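# Place the thin-walled cover from its holder onto the module

## Task

Remove the cover from its holder and set it down on the base plate so that it sits over the module. Do not dent its thin walls, since anything beyond the slightest dent counts as failure. The cover must stay in place by itself after the robot lets go.

## Robot and tools

Robot: one six-joint arm with a two-finger parallel gripper. Joints from the base outward: shoulder pan, shoulder lift, elbow, wrist 1, wrist 2, wrist 3. Load limits in N m are 51.3, 51.3, 26.6, 8.55, 8.55 and 8.55, and a carried object's weight counts toward them. The elbow cannot fully straighten.

Frames. Scene frame: the origin is on the table top below the arm's base, +z is up, and +y is to the left when looking along +x. Reported positions are in metres and orientation is a wxyz quaternion. Gripper frame: the fingers point along +z and close along y. A flat block sticks out about 9 cm toward the gripper's +x and turns with it. end_effector_position is the point between the closed pads. The fingertips extend about 19 mm past it when closed and about 6 mm when fully open. While closing, the tips travel roughly 13 mm farther from the arm, so keep that much clearance above any surface.

execute_actions takes "actions", a list holding zero or one item, and an optional "pictures" boolean. An empty list sends nothing and returns the state with images. A motion item is {"rows": [...], "steps": n}. It has 1 to 15 rows and n is at most 15 (default 15). Each step lasts 1/30 s and uses one row, and the final row repeats if the rows run out. A motion needs at least 12 steps. Its result is taken 12 steps early, and those remaining steps run while you compose your reply. A wait item is {"steps": n} with n up to 300. It counts from the previous result, so your reply time is included.

A row is 9 numbers, each in [-1, 1]: dx, dy, dz, rx, ry, rz, position, force_limit, speed. The first six are an offset, not a pose. They are expressed in the gripper's own axes and measured from the gripper pose in the latest result that reports it. Before any such result in the scene, and for a second or later call in the same reply, they are measured from the pose at the start of that action. Every row refers to that same reference, so rows do not add up. Scale: 1.0 is 0.6 m for translation, or 180 degrees for rx, ry, rz, which together form a rotation vector. An all-zero offset pulls the hand back to the reference, so it does not hold still. Each step, the command is clipped to within 100 mm and 16 degrees of the measured pose. The motion trails commands by about 0.17 s. A distant goal can take several actions, so read the reported pose and send the remainder.

The last three numbers are absolute gripper settings. position: +1 is fully open (85 mm), about -0.8 is where the pads touch, and -1 closes until something blocks the fingers. force_limit is the press per pad: about 20 N at -1, 128 N at 0 and 235 N at +1 on a 40 mm object. speed: about 20 mm/s at -1, 85 at 0 and 150 at +1. A faster close adds up to about 12 N. A new force_limit or speed only takes effect with a position that differs by at least 0.01. To grip more gently, open first and then close again.

move: "target" is one 9-number row with the same offset rules. "speed" is the top path speed in m/s, from 0.002 to 0.5 (default 0.25), and turning is capped at twice that in rad/s. The path is straight, lasts 0.5 to 10 s, and ignores obstacles. The gripper values are sent at its start. "stop_force" is optional, from 5 to 24 N, and is not accepted in the first 0.2 s of a scene. It ends the path when the wrist sensor feels that much extra resistance along the direction to the target, in the starting gripper axes, for 2 consecutive steps. The hand then backs up 2 steps and holds. It is unreliable on moves that rotate. Leave it out when moving away from a contact. The result has a "move:" line. done means it came to rest near the target. contact means stop_force ended it. Other endings are off_target, moving, held (a check blocked the last step) and fault. limits=paced means the pose was clipped, and limits=held means some steps were blocked along the way.

wait: "seconds" from 0 to 10. Nothing new is sent while it runs.

zoom_image: "camera" is cam_high, cam_low or cam_wrist, and "region" is [x0, y0, x1, y1] in image pixels, at most 504 by 504. Each image is 896x504. Fixed-camera calibration can be off by about 2 degrees and 9 mm.

finished_scene: "scene" is the number of the current scene.

Result lines. The state line gives pose and velocities. Wrist force and Wrist torque are in gripper axes. They can carry an offset of up to about 3.5 N plus noise, and they saturate near 30 N. object_status codes: 0 moving, 1 blocked while opening, 2 blocked while closing (a grip), 3 reached the set position or the pads met. position_measured is in counts: 3 is open, 78 is about 60 mm, 130 about 40 mm, 180 about 20 mm, and 230 is closed. "pose unreachable" and HELD mean the clearance check changed or blocked commands. "Hand target" shows the pose the controller is heading to. MOTOR HOT warns from 70 °C, and at 85 °C the brakes lock for some time.

Cautions. The arm is stiff. A joint overload, or 150 N of external force, stops the arm for 10 s. Approach contacts slowly with stop_force. Grip the cover with a low force_limit and a slow close so its walls are not crushed. Lower it gently onto the module and release it. Avoid drops, slams and knocking anything off the table. Loose items may get nudged now and then.

Suggested order: look, zoom to locate the cover, move above it, descend slowly, grip softly and confirm status 2, lift clear, move over the module, lower with stop_force, open, retreat, and check before finishing.

Each tool is called after "Call:" as name(argument=value, ...) on one line, values as JSON.

## Session

Call:
execute_actions(actions=[])

Scene clock: 0.00 s of 5600.00 s.
end_effector_position=(+0.3854, +0.2653, +0.2478) position_measured=3 object_status=3 end_effector_quat_wxyz=(+0.016, +0.481, +0.877, +0.020) end_effector_velocity=(-0.000, -0.000, +0.000) end_effector_angular_velocity=(-0.001, -0.000, +0.001)
Joint positions: [ 0.923 -1.058  0.696 -1.38  -1.989  1.674]
Joint velocities: [ 0.    -0.001  0.001  0.001 -0.001 -0.   ]
Motor temperatures (°C, as the motors report them): [24 28 30 32 35 39]
Wrist force (N, on the end effector, along its own x y z axes, offset not removed): no reading
Wrist torque (N m, same axes, about the end effector's origin, offset not removed): no reading
Hand target: +0.385, +0.265, +0.248; +0.016, +0.481, +0.877, +0.020

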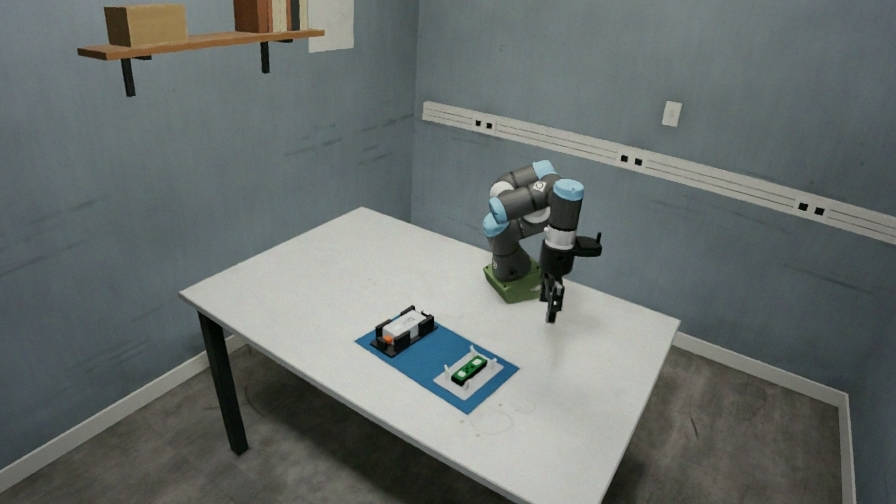

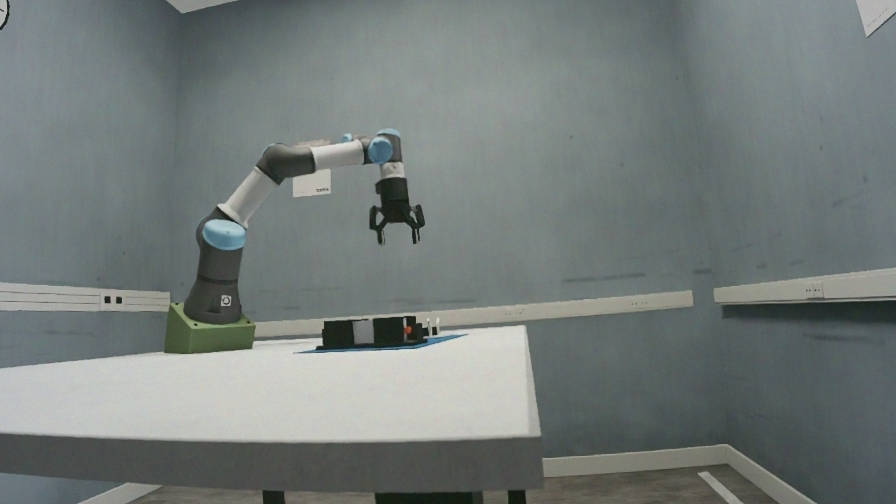

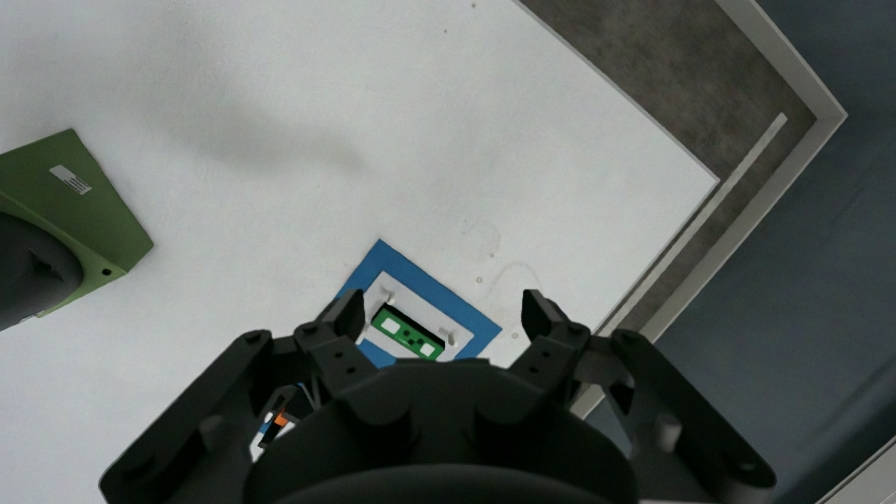

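Call:
zoom_image(camera="cam_high", region=[350, 295, 530, 420])

Call:
zoom_image(camera="cam_low", region=[290, 300, 480, 365])

Region (350, 295, 530, 420) of cam_high's 896x504 image, scaled by 2.800, with more detail than that image has; it fills the top 350 rows of this view, and the rest is white.

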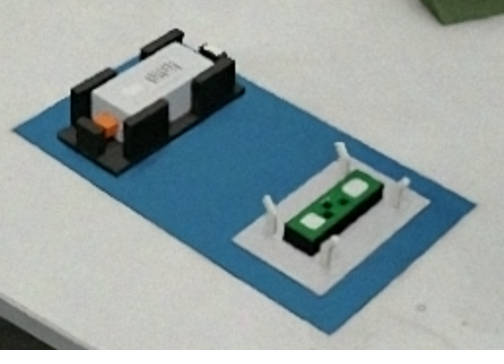

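Region (290, 300, 480, 365) of cam_low's 896x504 image, scaled by 2.653, with more detail than that image has; it fills the top 172 rows of this view, and the rest is white.

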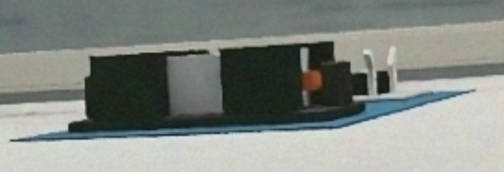

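Call:
move(target=[-0.59,-0.207,0.09,0.013,0.011,-0.32,1,-1,0], speed=0.3)

Scene clock: 3.90 s of 5600.00 s.
end_effector_position=(+0.4733, -0.0984, +0.1908) position_measured=3 object_status=3 end_effector_quat_wxyz=(-0.000, -0.001, +1.000, -0.001) end_effector_velocity=(+0.001, -0.002, -0.000) end_effector_angular_velocity=(+0.008, +0.005, +0.009)
Joint positions: [-0.2   -1.502  1.078 -1.559 -1.645 -0.424]
Joint velocities: [-0.01   0.012 -0.023  0.019  0.009 -0.018]
Motor temperatures (°C, as the motors report them): [24 28 30 32 35 39]
Wrist force (N, on the end effector, along its own x y z axes, offset not removed): [-0.7 0.4 2.2]
Wrist torque (N m, same axes, about the end effector's origin, offset not removed): [0.21 0.08 -0.02]
Hand target: +0.473, -0.099, +0.191; -0.001, -0.001, +1.000, -0.000
Off the commanded pose: 0.001 m, 0 deg.
Kept back: nothing.
move: done
camera_calibration (this result's frames):
cam_wrist: T_world_to_cam=[[-0.0103491, 0.999775, 0.0185041, 0.095718], [0.961814, 0.00489114, 0.273661, -0.47754], [0.273509, 0.0206296, -0.961648, 0.206879], [0, 0, 0, 1]] pos_world=[0.403712, -0.0976286, 0.327858]

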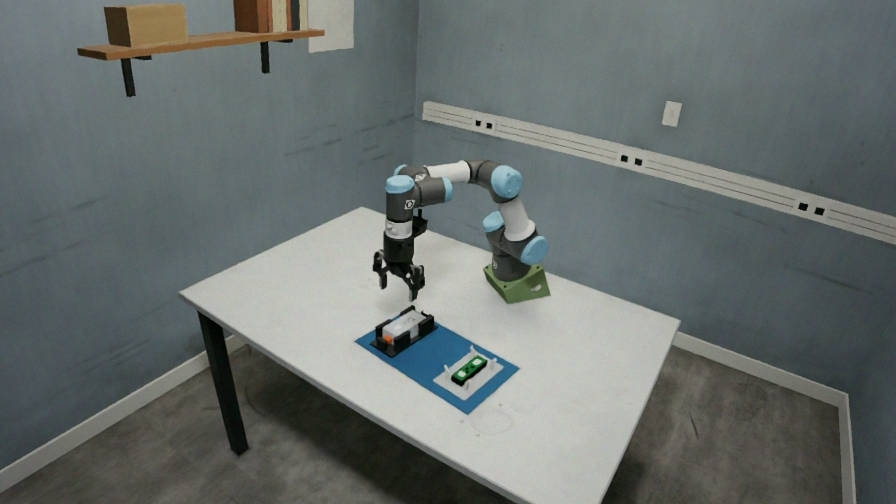

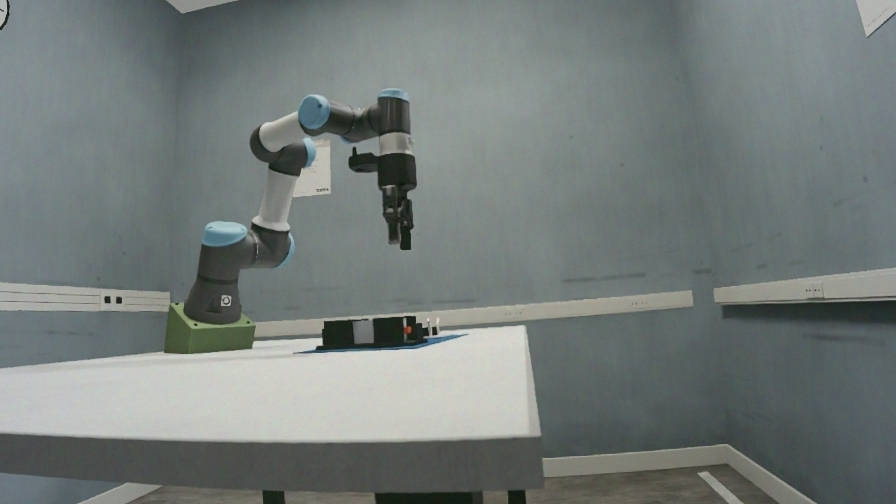

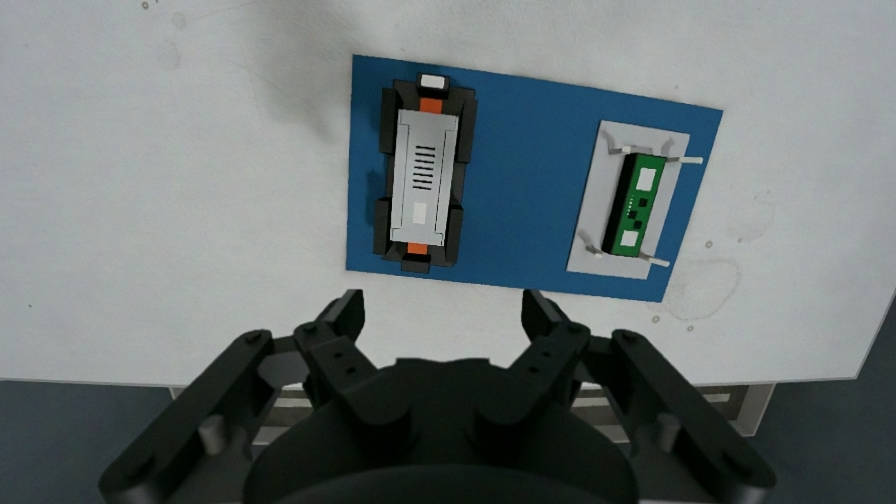

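Call:
zoom_image(camera="cam_wrist", region=[340, 60, 520, 285])

Call:
zoom_image(camera="cam_wrist", region=[550, 100, 730, 300])

Region (340, 60, 520, 285) of cam_wrist's 896x504 image, scaled by 2.240, with more detail than that image has; it fills the left 403 columns of this view, and the rest is white.

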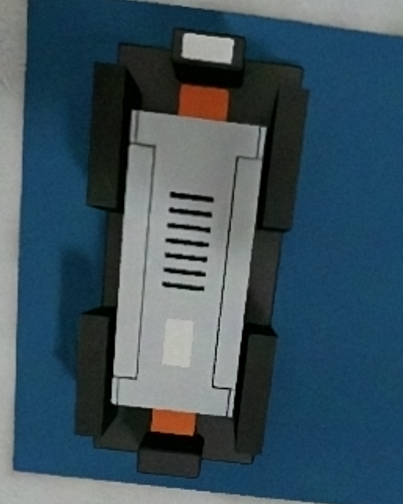

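Region (550, 100, 730, 300) of cam_wrist's 896x504 image, scaled by 2.520, with more detail than that image has; it fills the left 454 columns of this view, and the rest is white.

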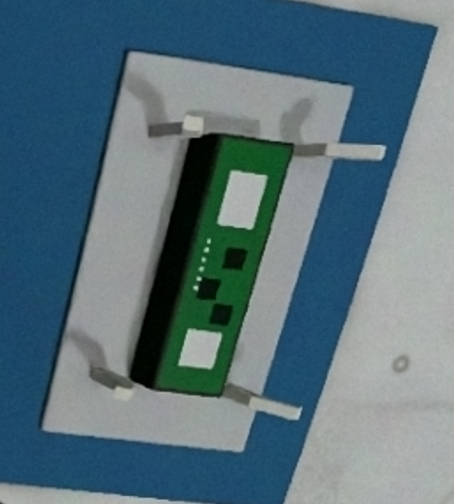

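Call:
move(target=[0.098,-0.0275,0.17,0,0,0.034,1,-1,0])

Call:
zoom_image(camera="cam_low", region=[290, 240, 480, 365])

Scene clock: 5.73 s of 5600.00 s.
end_effector_position=(+0.4146, -0.1150, +0.0890) position_measured=3 object_status=3 end_effector_quat_wxyz=(-0.001, +0.053, +0.999, -0.000) end_effector_velocity=(-0.000, -0.001, -0.002) end_effector_angular_velocity=(-0.004, -0.013, -0.001)
Joint positions: [-0.367 -1.661  1.761 -2.087 -1.578 -0.47 ]
Joint velocities: [-0.007 -0.009  0.027 -0.031  0.006 -0.005]
Motor temperatures (°C, as the motors report them): [24 28 30 32 35 39]
Wrist force (N, on the end effector, along its own x y z axes, offset not removed): [-0.9 2.0 1.1]
Wrist torque (N m, same axes, about the end effector's origin, offset not removed): [0.45 0.23 0.01]
Hand target: +0.415, -0.115, +0.089; -0.000, +0.053, +0.999, -0.001
Off the commanded pose: 0.000 m, 0 deg.
Kept back: nothing.
move: done
camera_calibration (this result's frames):
cam_wrist: T_world_to_cam=[[0.0961977, 0.995189, 0.0185891, 0.0688375], [0.95723, -0.097616, 0.272364, -0.40289], [0.272868, -0.00840673, -0.962015, 0.122347], [0, 0, 0, 1]] pos_world=[0.345652, -0.106806, 0.226153]

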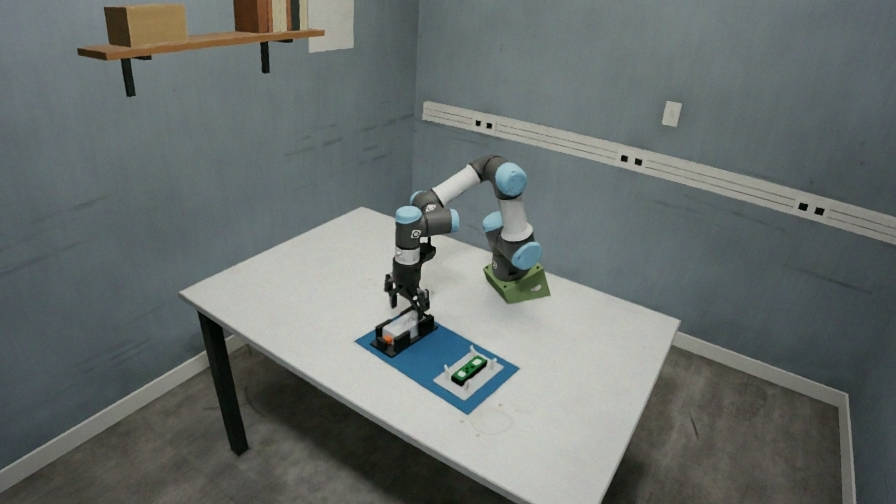

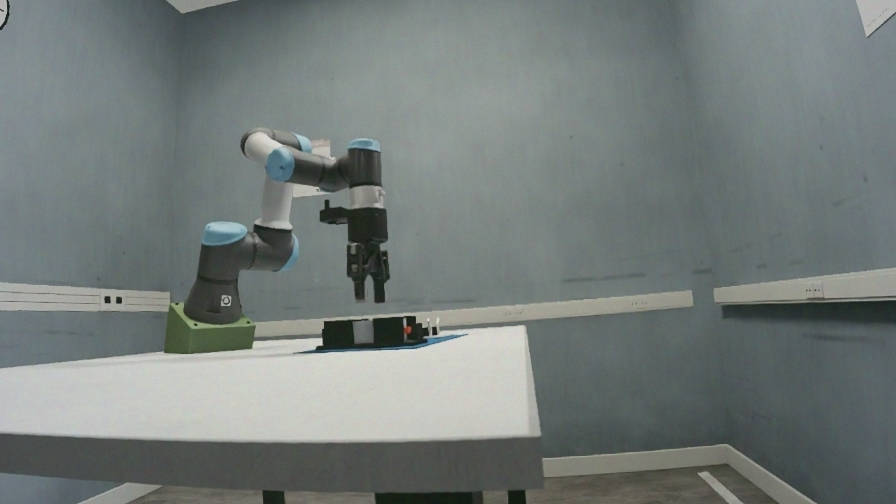

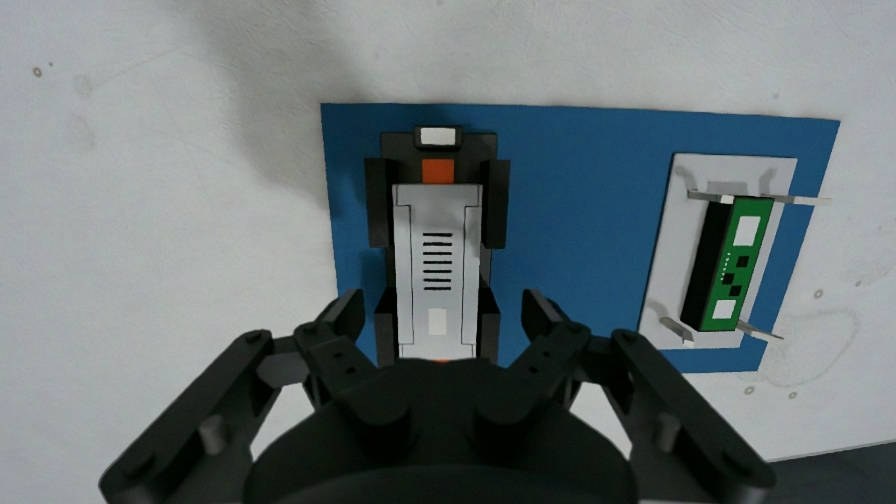

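Region (290, 240, 480, 365) of cam_low's 896x504 image, scaled by 2.653, with more detail than that image has; it fills the top 332 rows of this view, and the rest is white.

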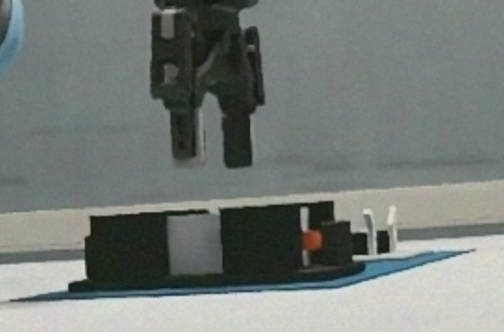

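Call:
move(target=[0,-0.0045,0.078,0,0,0,0.6,-1,0], speed=0.08)

Call:
zoom_image(camera="cam_wrist", region=[300, 150, 580, 380])

Call:
zoom_image(camera="cam_low", region=[290, 240, 480, 365])

Scene clock: 8.53 s of 5600.00 s.
end_effector_position=(+0.4142, -0.1176, +0.0424) position_measured=53 object_status=3 end_effector_quat_wxyz=(-0.001, +0.053, +0.999, -0.000) end_effector_velocity=(+0.001, -0.001, -0.001) end_effector_angular_velocity=(-0.002, -0.003, -0.001)
Joint positions: [-0.377 -1.548  1.853 -2.293 -1.574 -0.479]
Joint velocities: [-0.     0.006  0.001 -0.011 -0.     0.001]
Motor temperatures (°C, as the motors report them): [24 28 30 32 35 39]
Wrist force (N, on the end effector, along its own x y z axes, offset not removed): [-1.2 0.0 1.3]
Wrist torque (N m, same axes, about the end effector's origin, offset not removed): [0.06 0.22 0.11]
Hand target: +0.414, -0.118, +0.042; -0.001, +0.053, +0.999, -0.000
Off the commanded pose: 0.000 m, 0 deg.
Kept back: nothing.
move: done
camera_calibration (this result's frames):
cam_wrist: T_world_to_cam=[[0.0962005, 0.995187, 0.01866, 0.0723857], [0.957255, -0.0976388, 0.272268, -0.39012], [0.272779, -0.00832992, -0.962041, 0.0776544], [0, 0, 0, 1]] pos_world=[0.345298, -0.109481, 0.179573]

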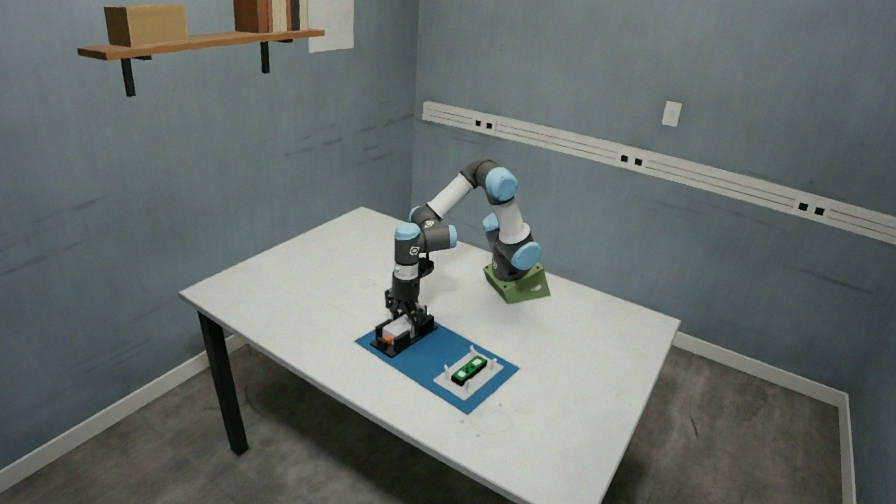

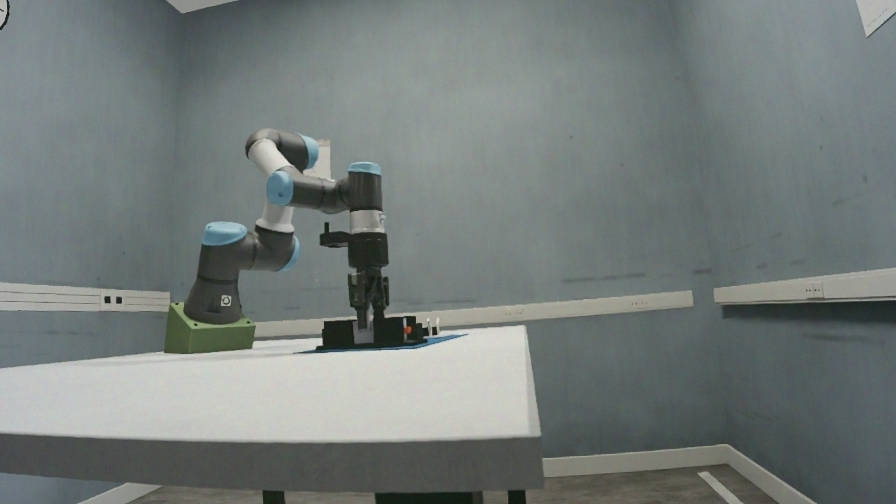

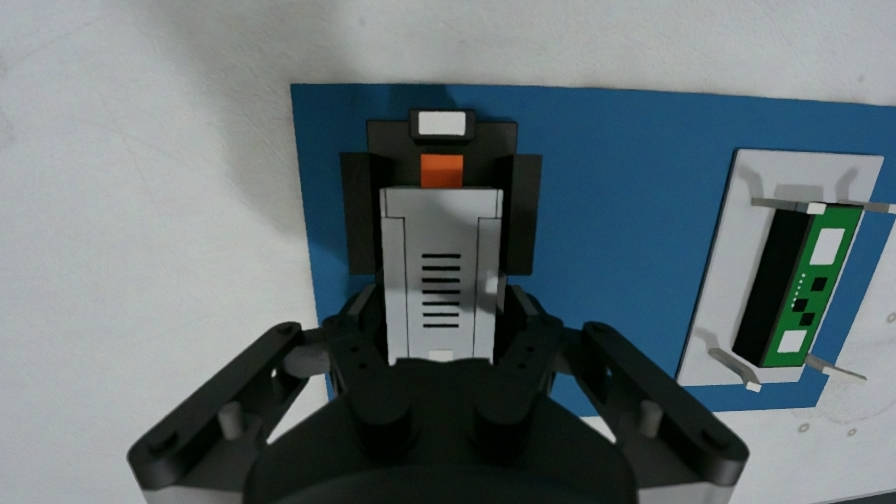

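Region (300, 150, 580, 380) of cam_wrist's 896x504 image, scaled by 1.800, with more detail than that image has; it fills the top 414 rows of this view, and the rest is white.

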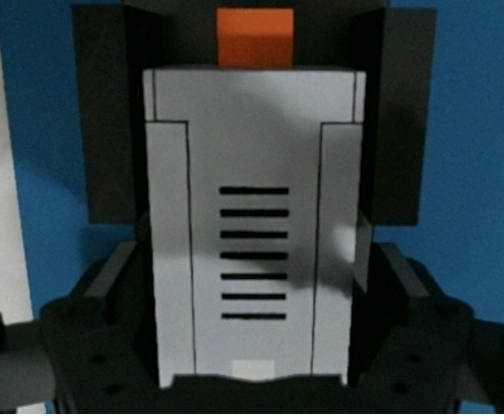

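Region (290, 240, 480, 365) of cam_low's 896x504 image, scaled by 2.653, with more detail than that image has; it fills the top 332 rows of this view, and the rest is white.

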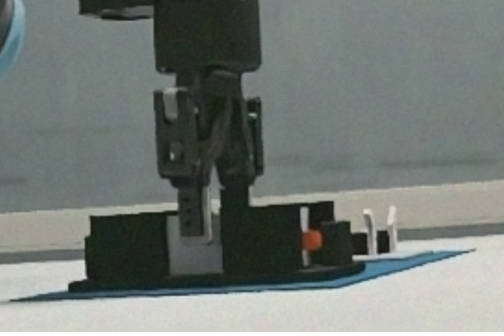

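Call:
move(target=[0,-0.0012,0.004,0,0,0,-1,-1,-1], speed=0.02)

Scene clock: 9.93 s of 5600.00 s.
end_effector_position=(+0.4142, -0.1184, +0.0400) position_measured=100 object_status=0 end_effector_quat_wxyz=(-0.001, +0.053, +0.999, -0.000) end_effector_velocity=(+0.001, +0.000, +0.001) end_effector_angular_velocity=(-0.000, -0.002, +0.001)
Joint positions: [-0.379 -1.541  1.857 -2.303 -1.573 -0.481]
Joint velocities: [ 0.    -0.002 -0.001  0.001  0.001 -0.001]
Motor temperatures (°C, as the motors report them): [24 28 30 32 35 39]
Wrist force (N, on the end effector, along its own x y z axes, offset not removed): [0.2 -3.4 -4.2]
Wrist torque (N m, same axes, about the end effector's origin, offset not removed): [0.22 0.14 0.16]
Hand target: +0.414, -0.118, +0.040; -0.001, +0.053, +0.999, -0.000
Off the commanded pose: 0.000 m, 0 deg.
Kept back: nothing.
move: done
camera_calibration (this result's frames):
cam_wrist: T_world_to_cam=[[0.0962804, 0.995181, 0.0185435, 0.0731759], [0.957217, -0.0976829, 0.272387, -0.389495], [0.272886, -0.00847541, -0.962009, 0.0753207], [0, 0, 0, 1]] pos_world=[0.345231, -0.110232, 0.177195]

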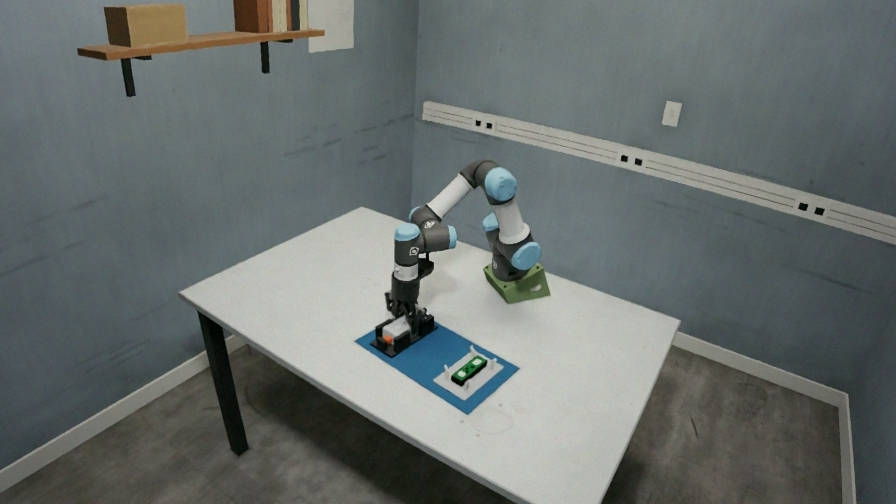

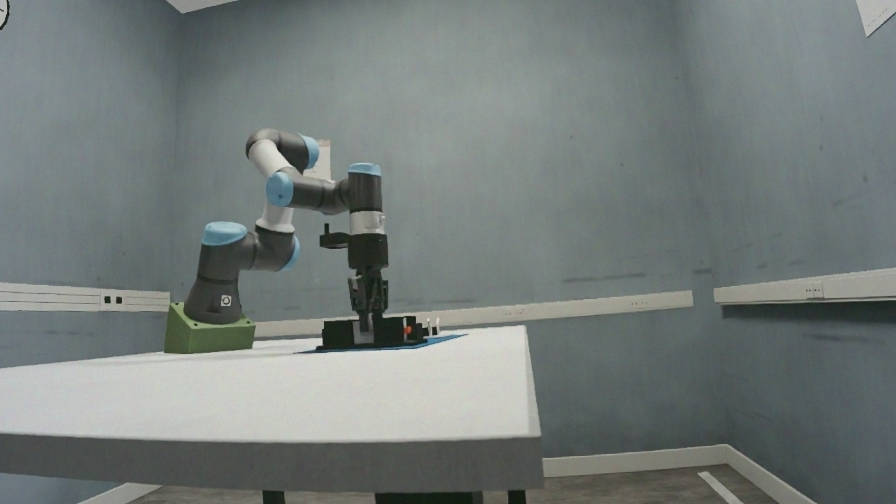

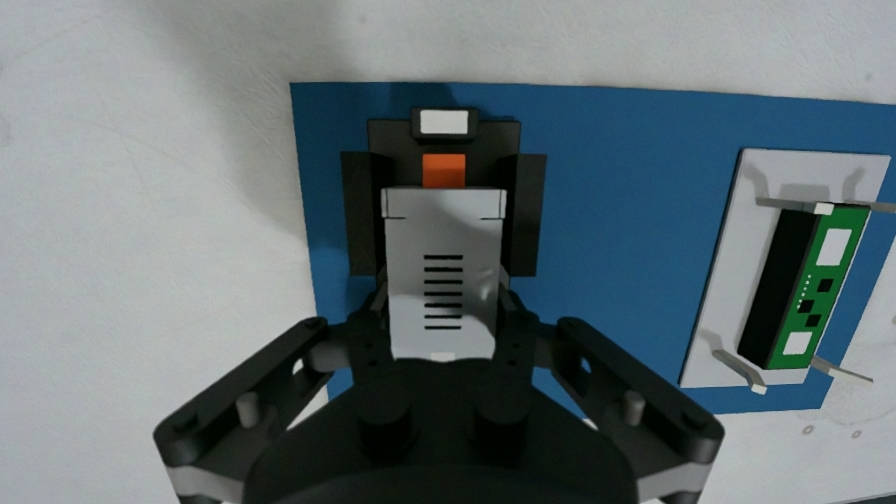

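The walls flex slightly. Test lift.

Call:
move(target=[0,0,-0.008,0,0,0,-1,-1,-1], speed=0.008)

Call:
zoom_image(camera="cam_low", region=[290, 240, 480, 365])

Scene clock: 11.13 s of 5600.00 s.
end_effector_position=(+0.4142, -0.1184, +0.0446) position_measured=101 object_status=2 end_effector_quat_wxyz=(-0.001, +0.053, +0.999, -0.000) end_effector_velocity=(+0.001, -0.001, +0.003) end_effector_angular_velocity=(-0.002, -0.004, -0.000)
Joint positions: [-0.379 -1.554  1.849 -2.283 -1.573 -0.481]
Joint velocities: [-0.    -0.008 -0.003  0.007  0.     0.   ]
Motor temperatures (°C, as the motors report them): [24 28 30 32 35 39]
Wrist force (N, on the end effector, along its own x y z axes, offset not removed): [1.4 -4.4 7.1]
Wrist torque (N m, same axes, about the end effector's origin, offset not removed): [0.21 -0.24 0.20]
Hand target: +0.414, -0.118, +0.045; -0.001, +0.053, +0.999, -0.000
Off the commanded pose: 0.000 m, 0 deg.
Kept back: nothing.
move: done
camera_calibration (this result's frames):
cam_wrist: T_world_to_cam=[[0.0962423, 0.995185, 0.0185445, 0.0730986], [0.957214, -0.0976463, 0.272408, -0.390761], [0.272907, -0.00846611, -0.962003, 0.0797797], [0, 0, 0, 1]] pos_world=[0.345234, -0.110228, 0.181839]

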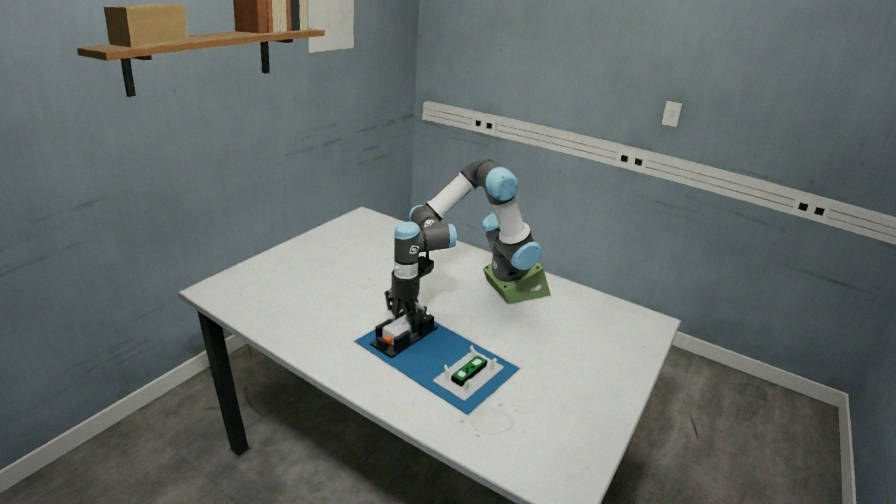

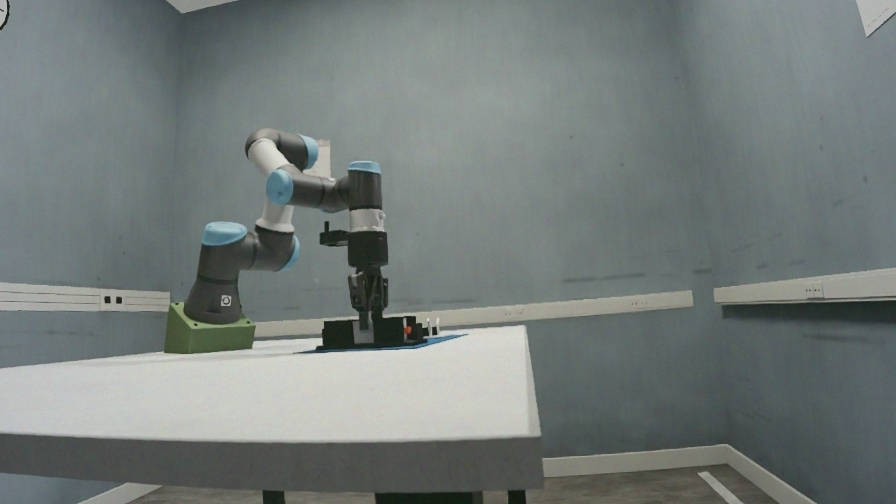

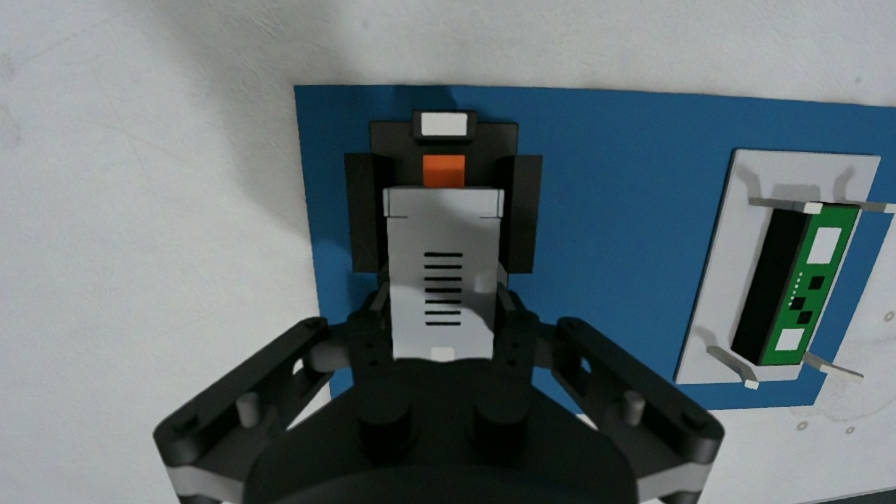

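Region (290, 240, 480, 365) of cam_low's 896x504 image, scaled by 2.653, with more detail than that image has; it fills the top 332 rows of this view, and the rest is white.

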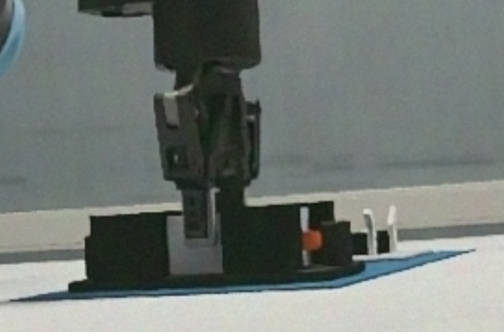

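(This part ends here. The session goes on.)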